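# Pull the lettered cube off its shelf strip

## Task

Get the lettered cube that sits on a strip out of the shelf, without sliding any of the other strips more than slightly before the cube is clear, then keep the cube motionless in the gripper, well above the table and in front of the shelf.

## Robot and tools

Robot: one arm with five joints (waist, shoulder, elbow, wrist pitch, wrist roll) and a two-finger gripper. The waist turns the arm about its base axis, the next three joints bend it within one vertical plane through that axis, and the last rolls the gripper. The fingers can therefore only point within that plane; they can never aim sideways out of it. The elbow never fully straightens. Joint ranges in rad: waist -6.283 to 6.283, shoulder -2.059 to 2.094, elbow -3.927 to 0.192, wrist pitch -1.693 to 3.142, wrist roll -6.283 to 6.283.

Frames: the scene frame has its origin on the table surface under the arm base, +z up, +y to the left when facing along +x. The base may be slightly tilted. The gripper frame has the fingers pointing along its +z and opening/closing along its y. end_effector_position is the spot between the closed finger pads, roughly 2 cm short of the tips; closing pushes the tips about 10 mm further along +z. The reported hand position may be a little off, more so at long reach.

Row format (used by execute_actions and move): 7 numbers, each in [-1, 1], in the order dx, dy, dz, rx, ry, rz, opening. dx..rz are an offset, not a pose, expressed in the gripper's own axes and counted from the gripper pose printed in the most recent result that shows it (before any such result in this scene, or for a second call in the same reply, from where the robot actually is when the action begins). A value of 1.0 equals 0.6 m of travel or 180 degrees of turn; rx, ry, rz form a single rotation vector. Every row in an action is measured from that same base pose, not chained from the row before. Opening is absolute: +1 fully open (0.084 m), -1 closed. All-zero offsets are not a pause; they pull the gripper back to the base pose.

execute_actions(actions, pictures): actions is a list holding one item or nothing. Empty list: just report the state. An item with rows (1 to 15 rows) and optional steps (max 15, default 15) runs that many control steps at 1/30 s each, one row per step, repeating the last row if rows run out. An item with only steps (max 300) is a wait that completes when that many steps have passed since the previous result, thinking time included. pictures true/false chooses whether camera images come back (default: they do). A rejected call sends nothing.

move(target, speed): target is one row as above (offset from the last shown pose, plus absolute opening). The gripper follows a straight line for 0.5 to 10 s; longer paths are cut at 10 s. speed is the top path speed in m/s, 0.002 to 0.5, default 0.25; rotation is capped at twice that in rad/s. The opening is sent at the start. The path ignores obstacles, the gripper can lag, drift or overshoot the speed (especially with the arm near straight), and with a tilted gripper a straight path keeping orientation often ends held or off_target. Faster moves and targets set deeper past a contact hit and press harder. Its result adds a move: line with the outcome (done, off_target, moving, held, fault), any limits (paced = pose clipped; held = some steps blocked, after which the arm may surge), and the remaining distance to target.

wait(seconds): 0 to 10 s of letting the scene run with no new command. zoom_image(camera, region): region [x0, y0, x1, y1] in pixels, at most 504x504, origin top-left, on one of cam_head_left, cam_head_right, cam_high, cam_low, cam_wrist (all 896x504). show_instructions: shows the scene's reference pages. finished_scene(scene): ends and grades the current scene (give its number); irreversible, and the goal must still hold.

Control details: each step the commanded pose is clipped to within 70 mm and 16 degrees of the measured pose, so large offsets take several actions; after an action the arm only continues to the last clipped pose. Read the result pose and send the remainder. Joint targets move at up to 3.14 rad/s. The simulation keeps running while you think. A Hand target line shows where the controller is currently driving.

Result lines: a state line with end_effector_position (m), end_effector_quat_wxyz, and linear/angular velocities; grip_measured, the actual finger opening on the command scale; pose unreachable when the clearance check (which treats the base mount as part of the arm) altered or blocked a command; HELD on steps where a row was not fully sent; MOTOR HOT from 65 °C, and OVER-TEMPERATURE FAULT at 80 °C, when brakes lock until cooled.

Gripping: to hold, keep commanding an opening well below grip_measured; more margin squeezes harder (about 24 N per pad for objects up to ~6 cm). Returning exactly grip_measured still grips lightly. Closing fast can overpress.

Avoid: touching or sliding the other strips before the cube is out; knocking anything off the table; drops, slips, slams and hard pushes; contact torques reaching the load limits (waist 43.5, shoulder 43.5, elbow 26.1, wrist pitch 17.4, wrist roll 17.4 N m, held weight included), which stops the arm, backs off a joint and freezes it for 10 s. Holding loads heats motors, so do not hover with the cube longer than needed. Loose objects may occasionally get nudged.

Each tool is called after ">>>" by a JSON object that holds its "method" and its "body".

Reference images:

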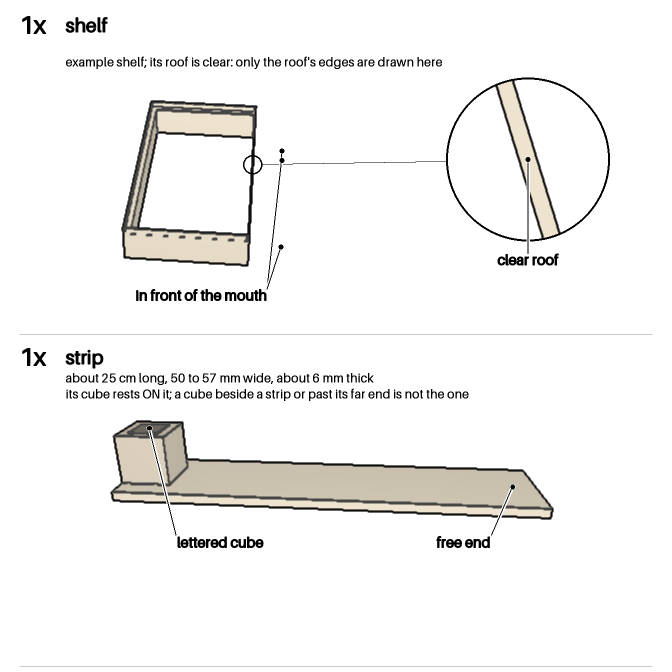

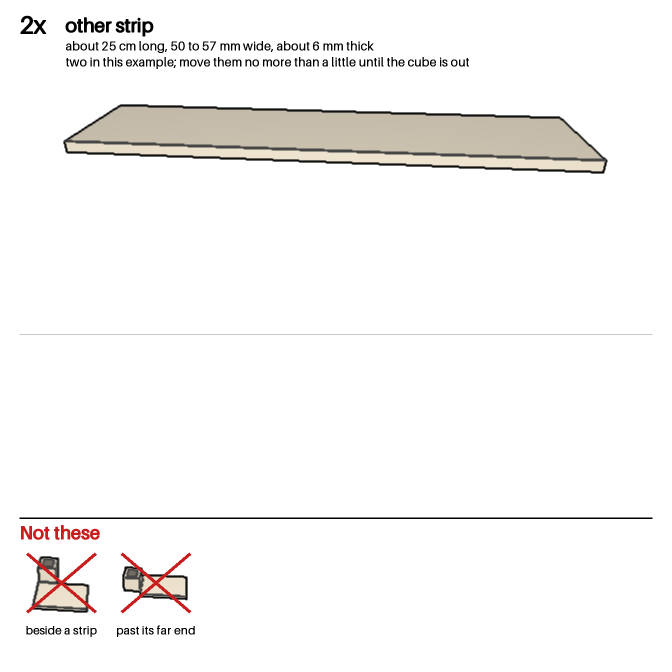

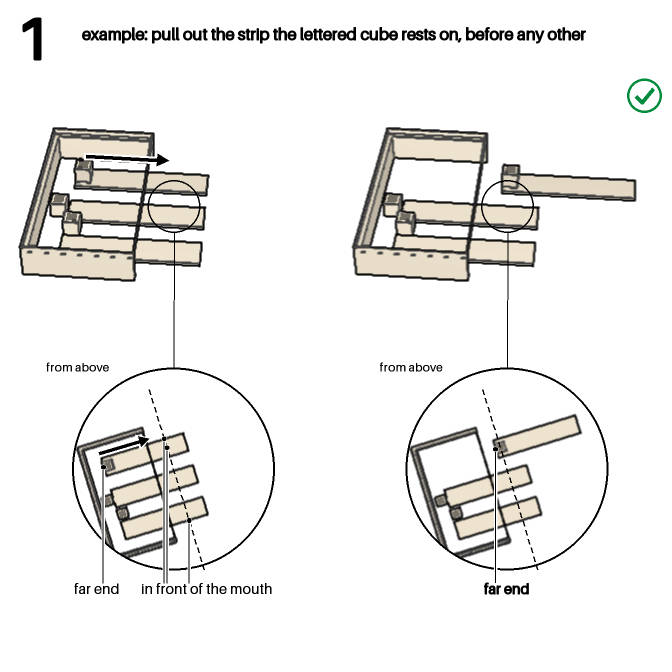

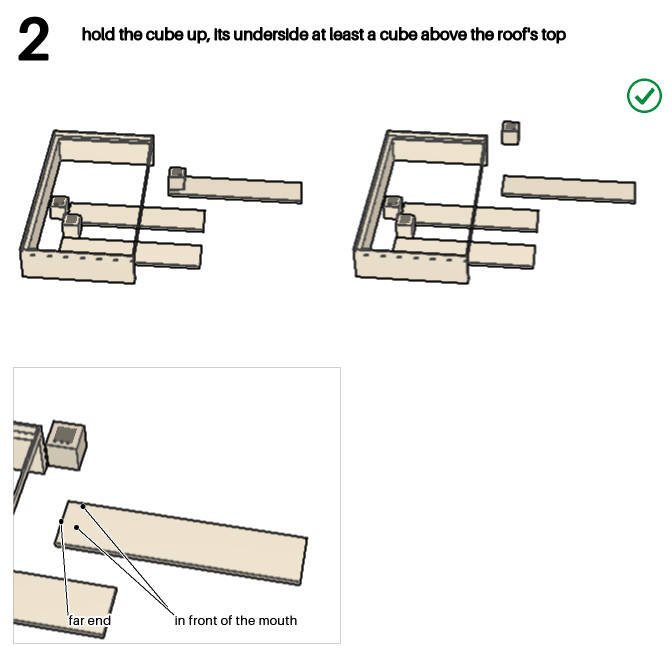

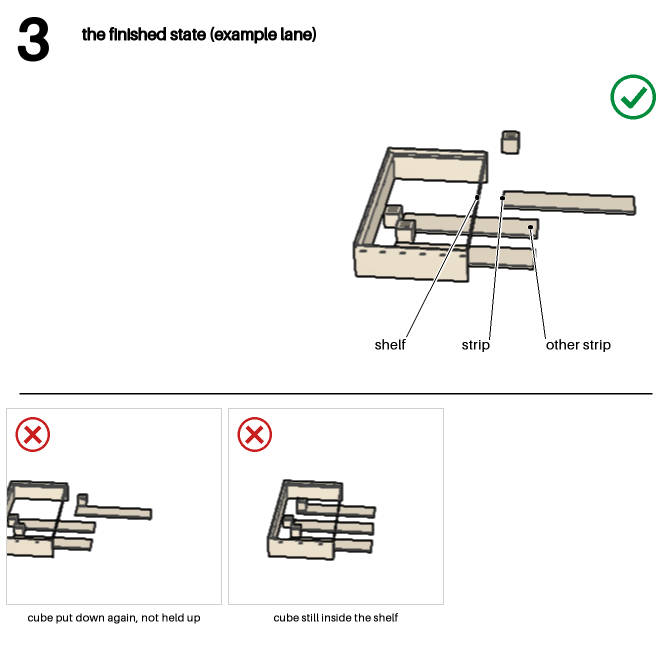

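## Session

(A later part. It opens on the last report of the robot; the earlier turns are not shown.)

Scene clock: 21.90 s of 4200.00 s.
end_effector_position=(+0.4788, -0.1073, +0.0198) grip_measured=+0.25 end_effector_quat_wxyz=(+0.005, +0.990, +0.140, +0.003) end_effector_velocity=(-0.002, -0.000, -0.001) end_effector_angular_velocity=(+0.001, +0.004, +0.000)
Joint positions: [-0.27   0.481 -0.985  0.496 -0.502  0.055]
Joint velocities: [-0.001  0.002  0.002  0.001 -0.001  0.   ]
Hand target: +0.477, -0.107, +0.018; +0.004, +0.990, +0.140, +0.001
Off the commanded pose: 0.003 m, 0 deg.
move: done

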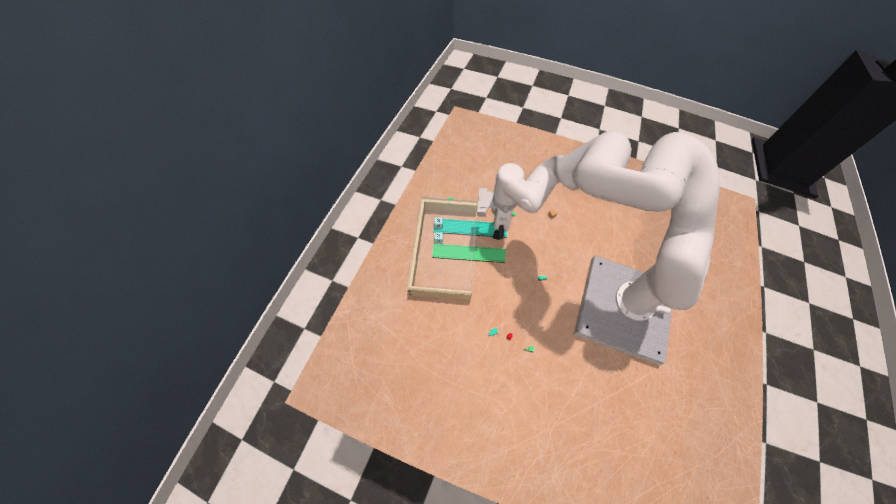

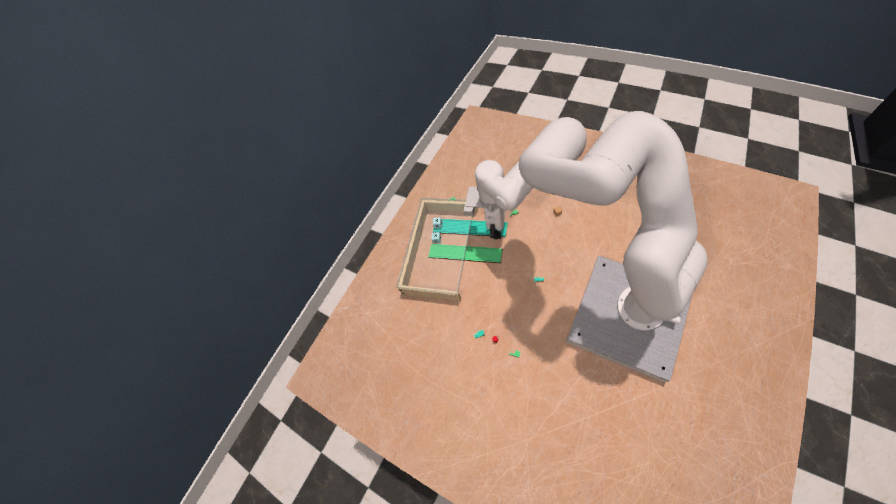

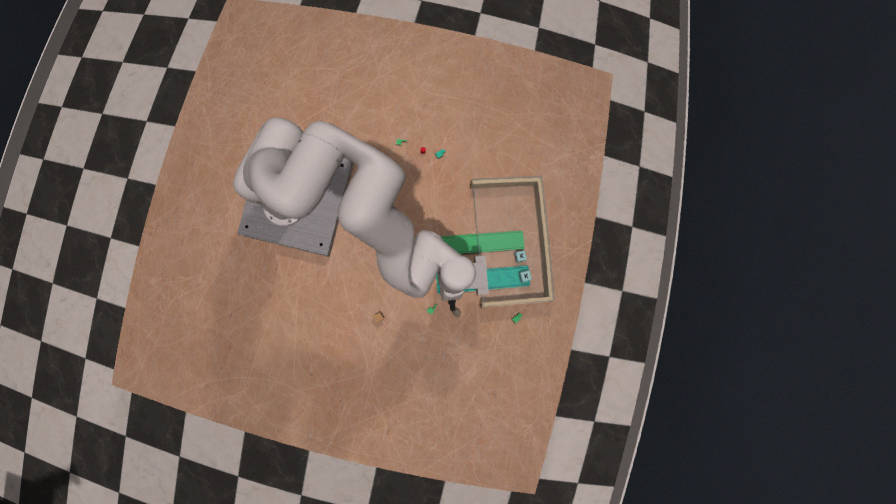

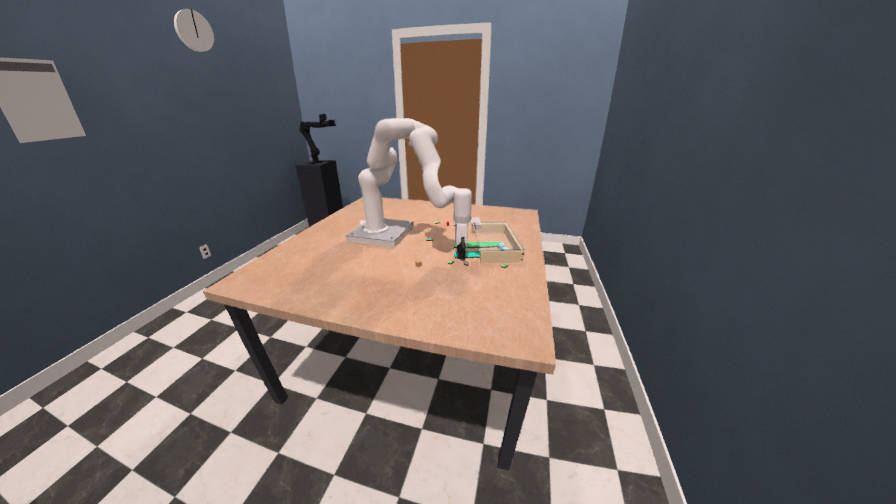

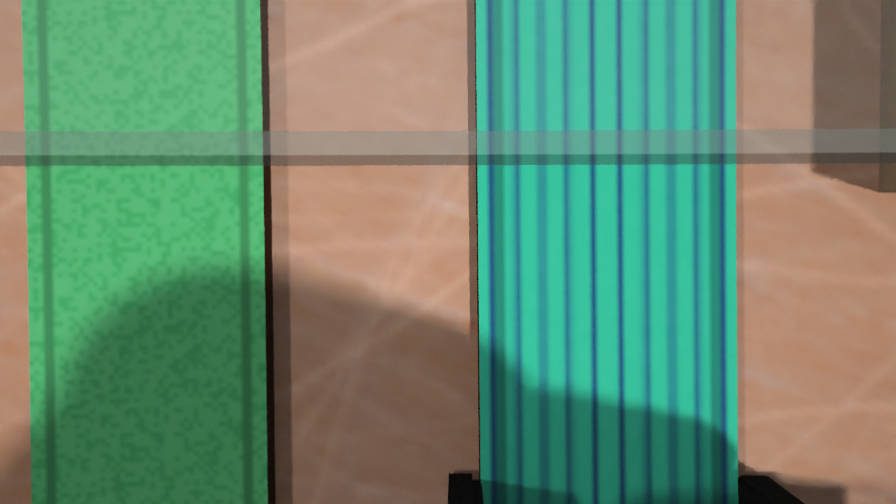

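>>> {"method": "move", "body": {"target": [-0.33,0,-0.003,0,0,0,0], "speed": 0.07}}

>>> {"method": "move", "body": {"target": [0,0,0,0,0,0,0.6]}}

>>> {"method": "move", "body": {"target": [0.26,0,-0.13,0,0,0,0.6]}}

Scene clock: 29.47 s of 4200.00 s.
end_effector_position=(+0.2874, -0.1625, +0.0196) grip_measured=+0.25 end_effector_quat_wxyz=(+0.005, +0.990, +0.140, +0.001) end_effector_velocity=(-0.001, -0.002, +0.001) end_effector_angular_velocity=(-0.002, -0.004, +0.001)
Joint positions: [-0.564  0.127 -0.39   0.259 -0.796  0.055]
Joint velocities: [-0.005 -0.007  0.005 -0.003 -0.006 -0.   ]
Hand target: +0.289, -0.163, +0.021; +0.006, +0.990, +0.140, +0.003
Off the commanded pose: 0.001 m, 0 deg.
After step 90, 1.27 s passed at rest.
move: done

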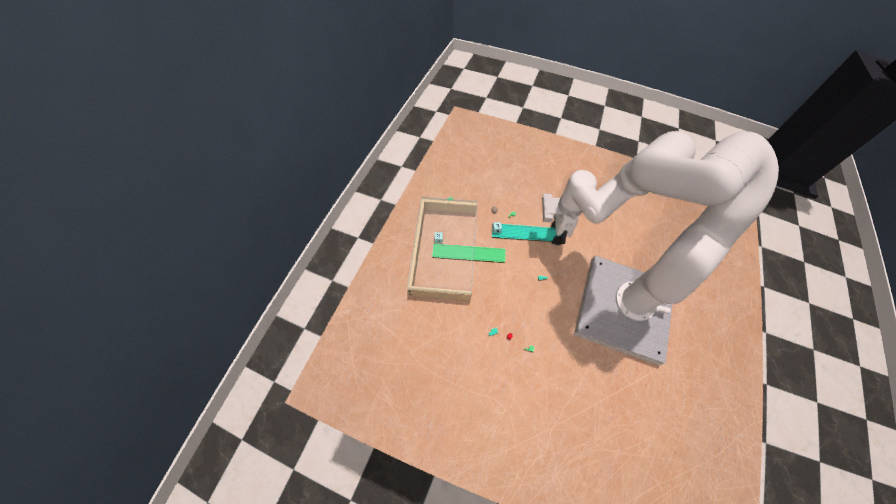

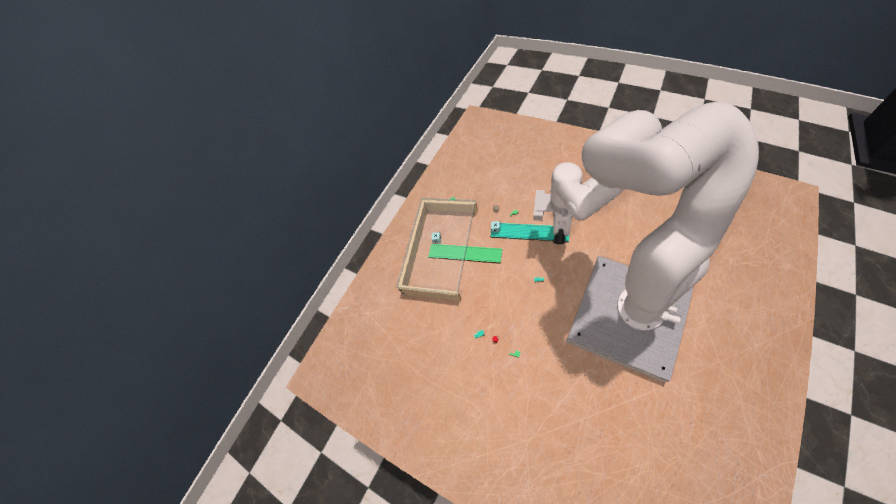

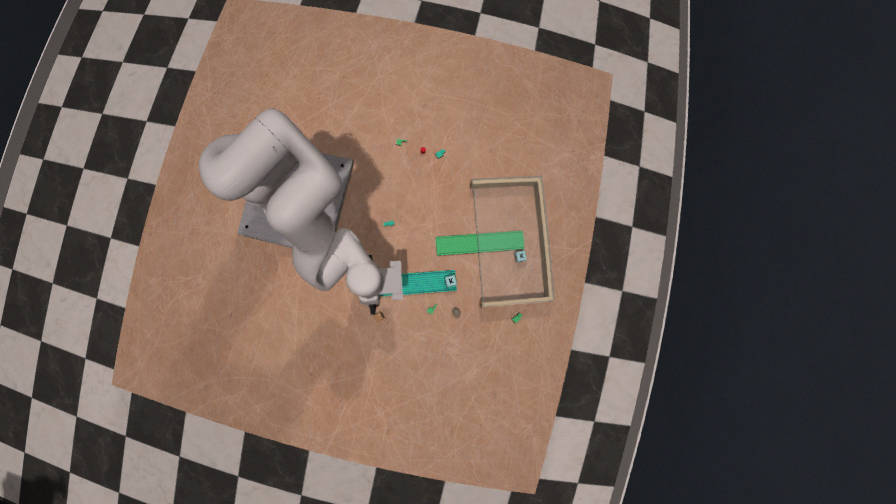

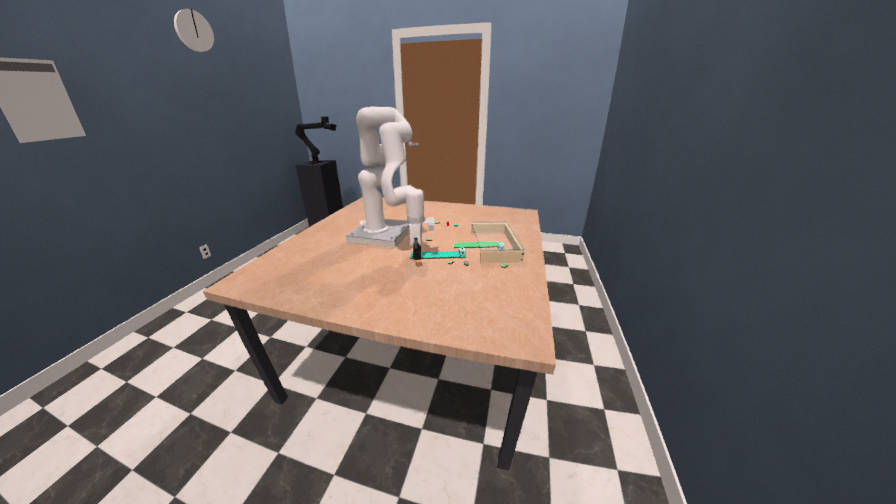

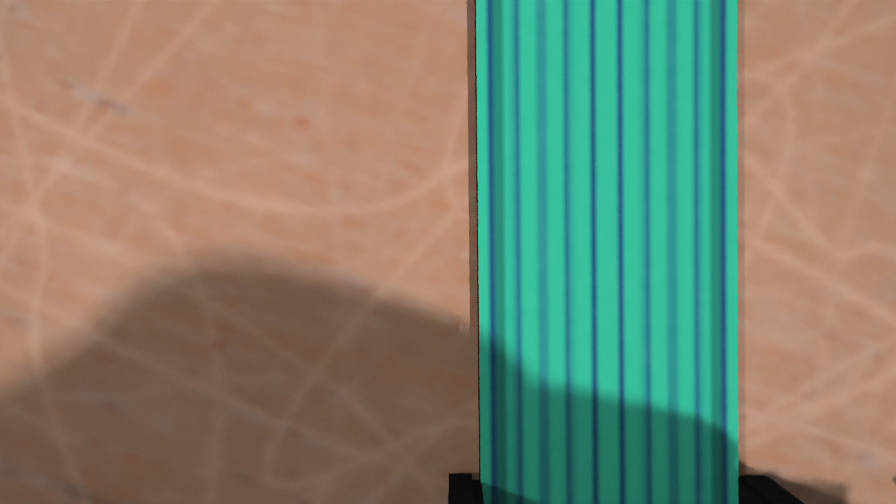

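Scene clock: 30.00 s of 4200.00 s.
end_effector_position=(+0.2874, -0.1624, +0.0196) grip_measured=+0.59 end_effector_quat_wxyz=(+0.005, +0.990, +0.140, +0.001) end_effector_velocity=(+0.000, +0.000, +0.000) end_effector_angular_velocity=(-0.000, -0.000, -0.001)
Joint positions: [-0.564  0.127 -0.39   0.259 -0.796  0.069]
Joint velocities: [ 0.     0.    -0.     0.     0.001  0.   ]
Hand target: +0.287, -0.162, +0.020; +0.005, +0.990, +0.140, +0.001
Off the commanded pose: 0.000 m, 0 deg.
move: done

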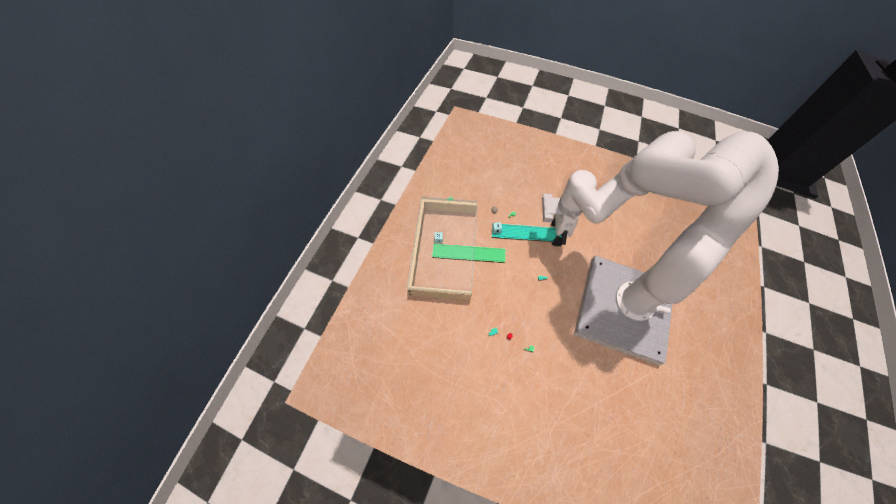

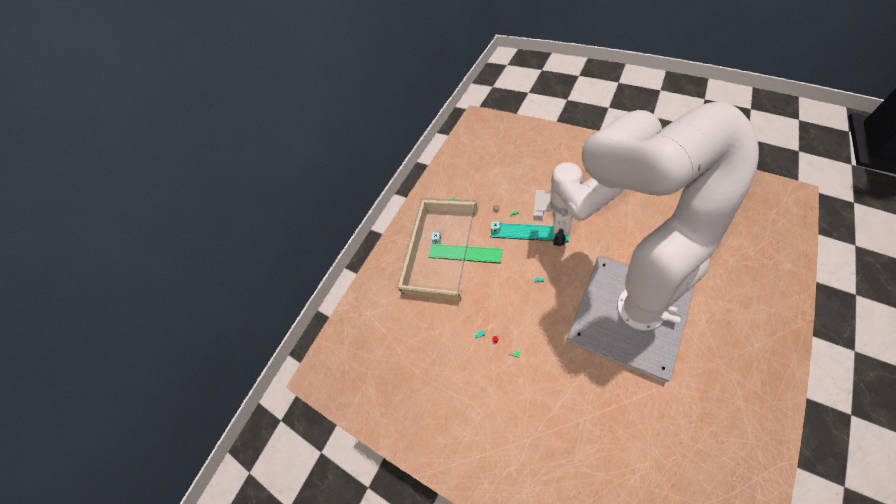

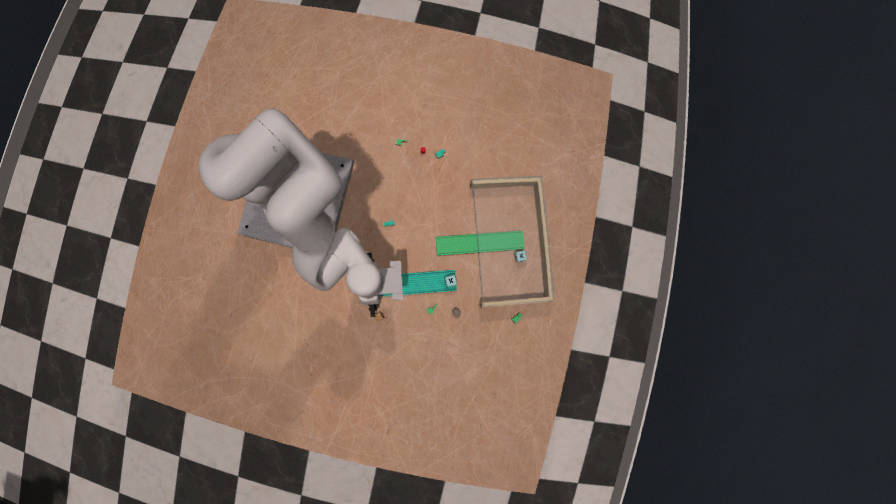

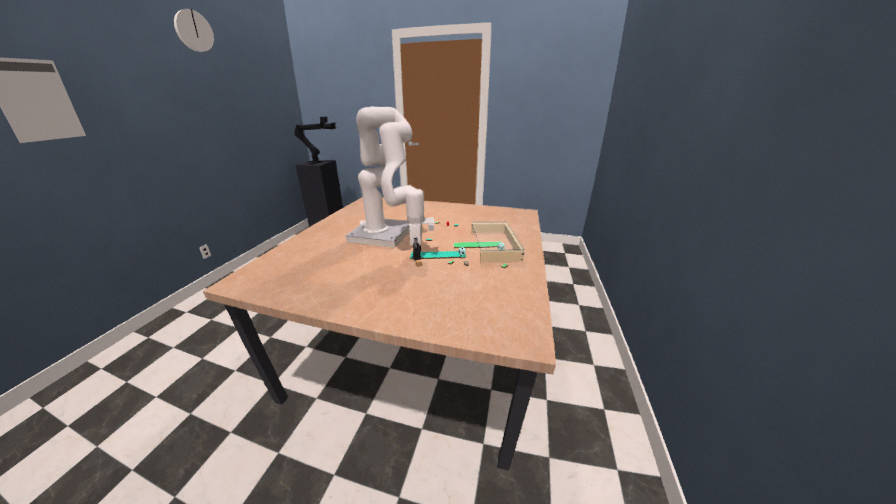

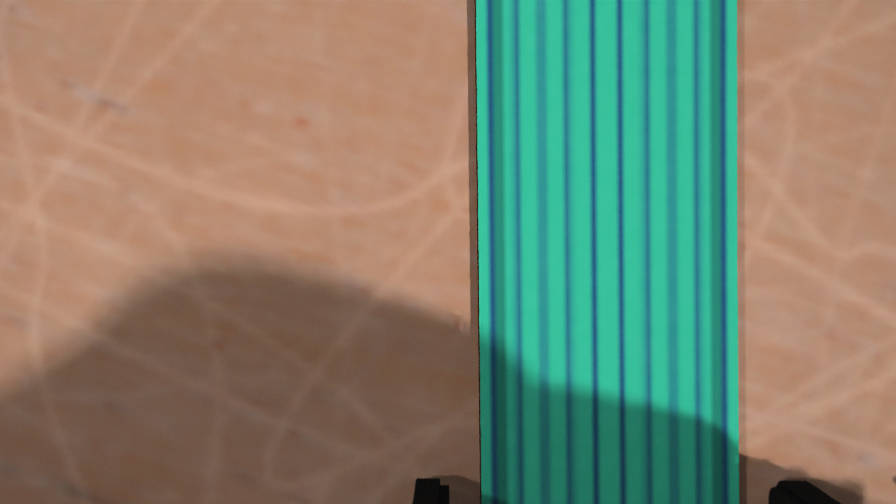

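Scene clock: 31.40 s of 4200.00 s.
end_effector_position=(+0.4366, -0.1176, +0.0976) grip_measured=+0.59 end_effector_quat_wxyz=(+0.004, +0.990, +0.140, +0.001) end_effector_velocity=(+0.003, +0.001, +0.001) end_effector_angular_velocity=(+0.000, +0.002, +0.001)
Joint positions: [-0.314  0.191 -0.84   0.645 -0.546  0.069]
Joint velocities: [ 0.003  0.006 -0.012  0.008  0.002  0.   ]
Hand target: +0.437, -0.118, +0.098; +0.004, +0.990, +0.140, +0.001
Off the commanded pose: 0.001 m, 0 deg.
move: done

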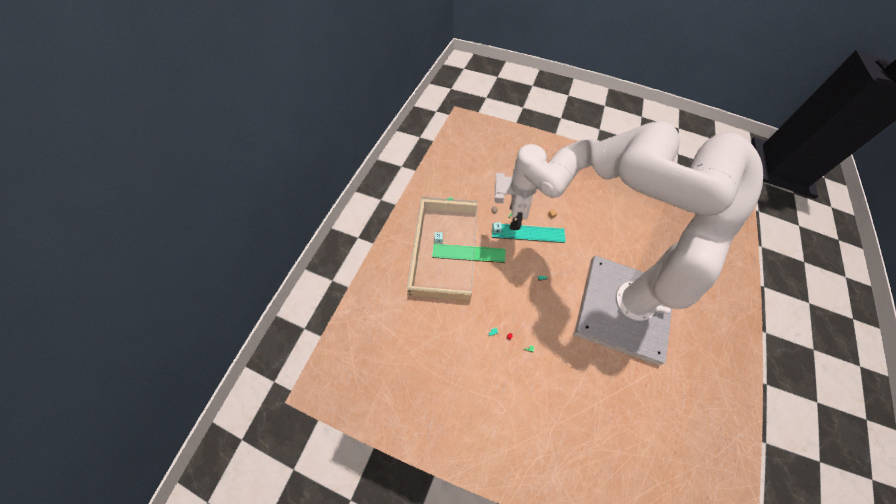

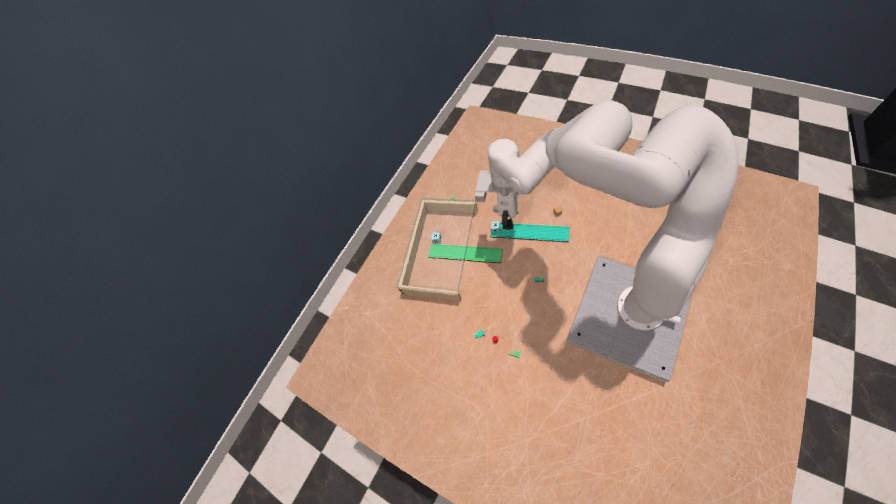

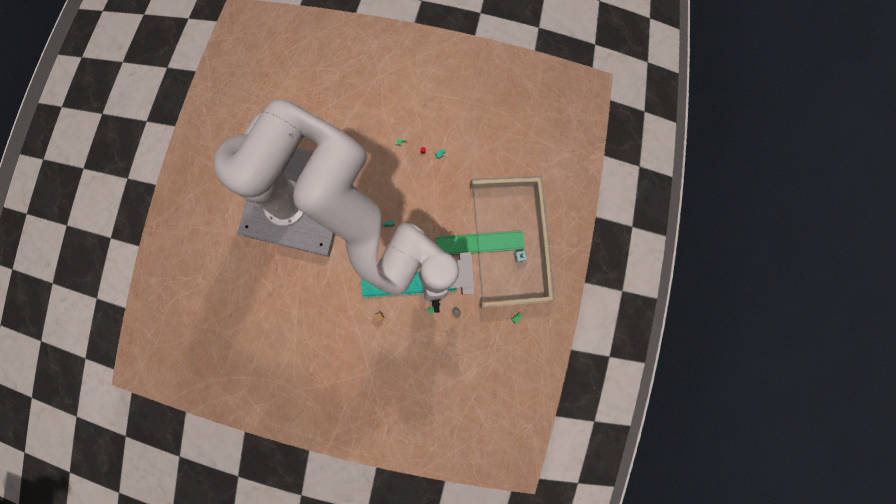

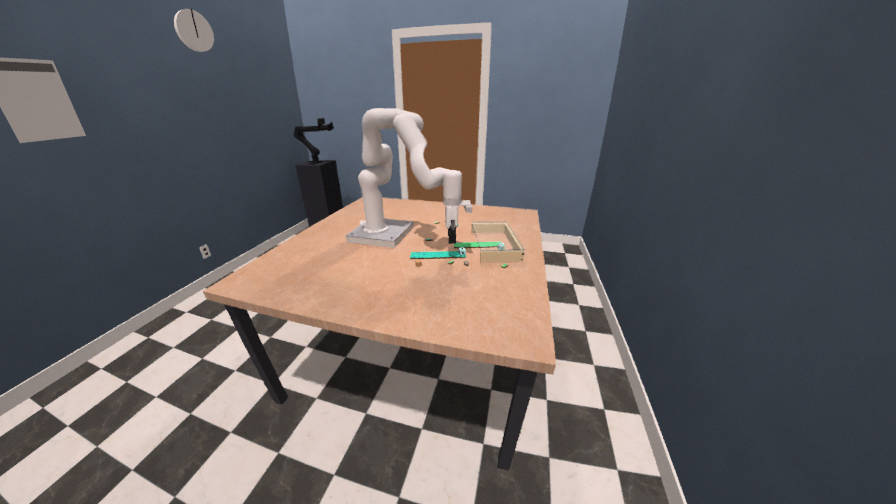

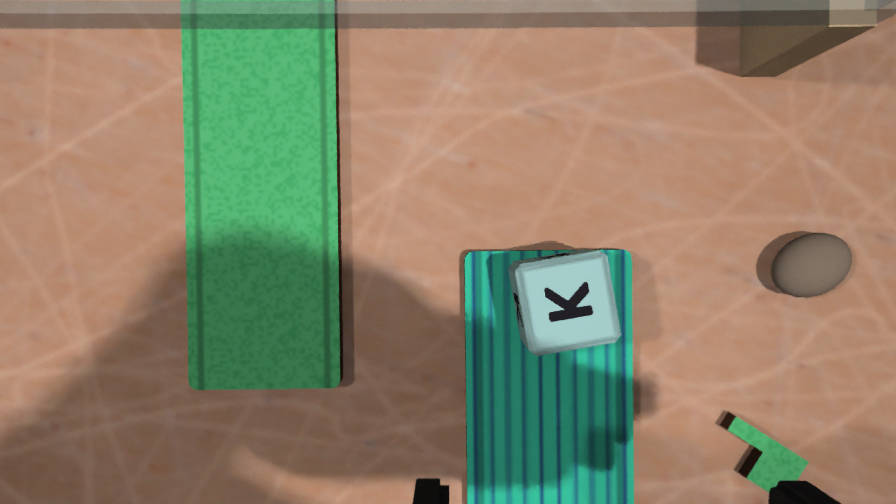

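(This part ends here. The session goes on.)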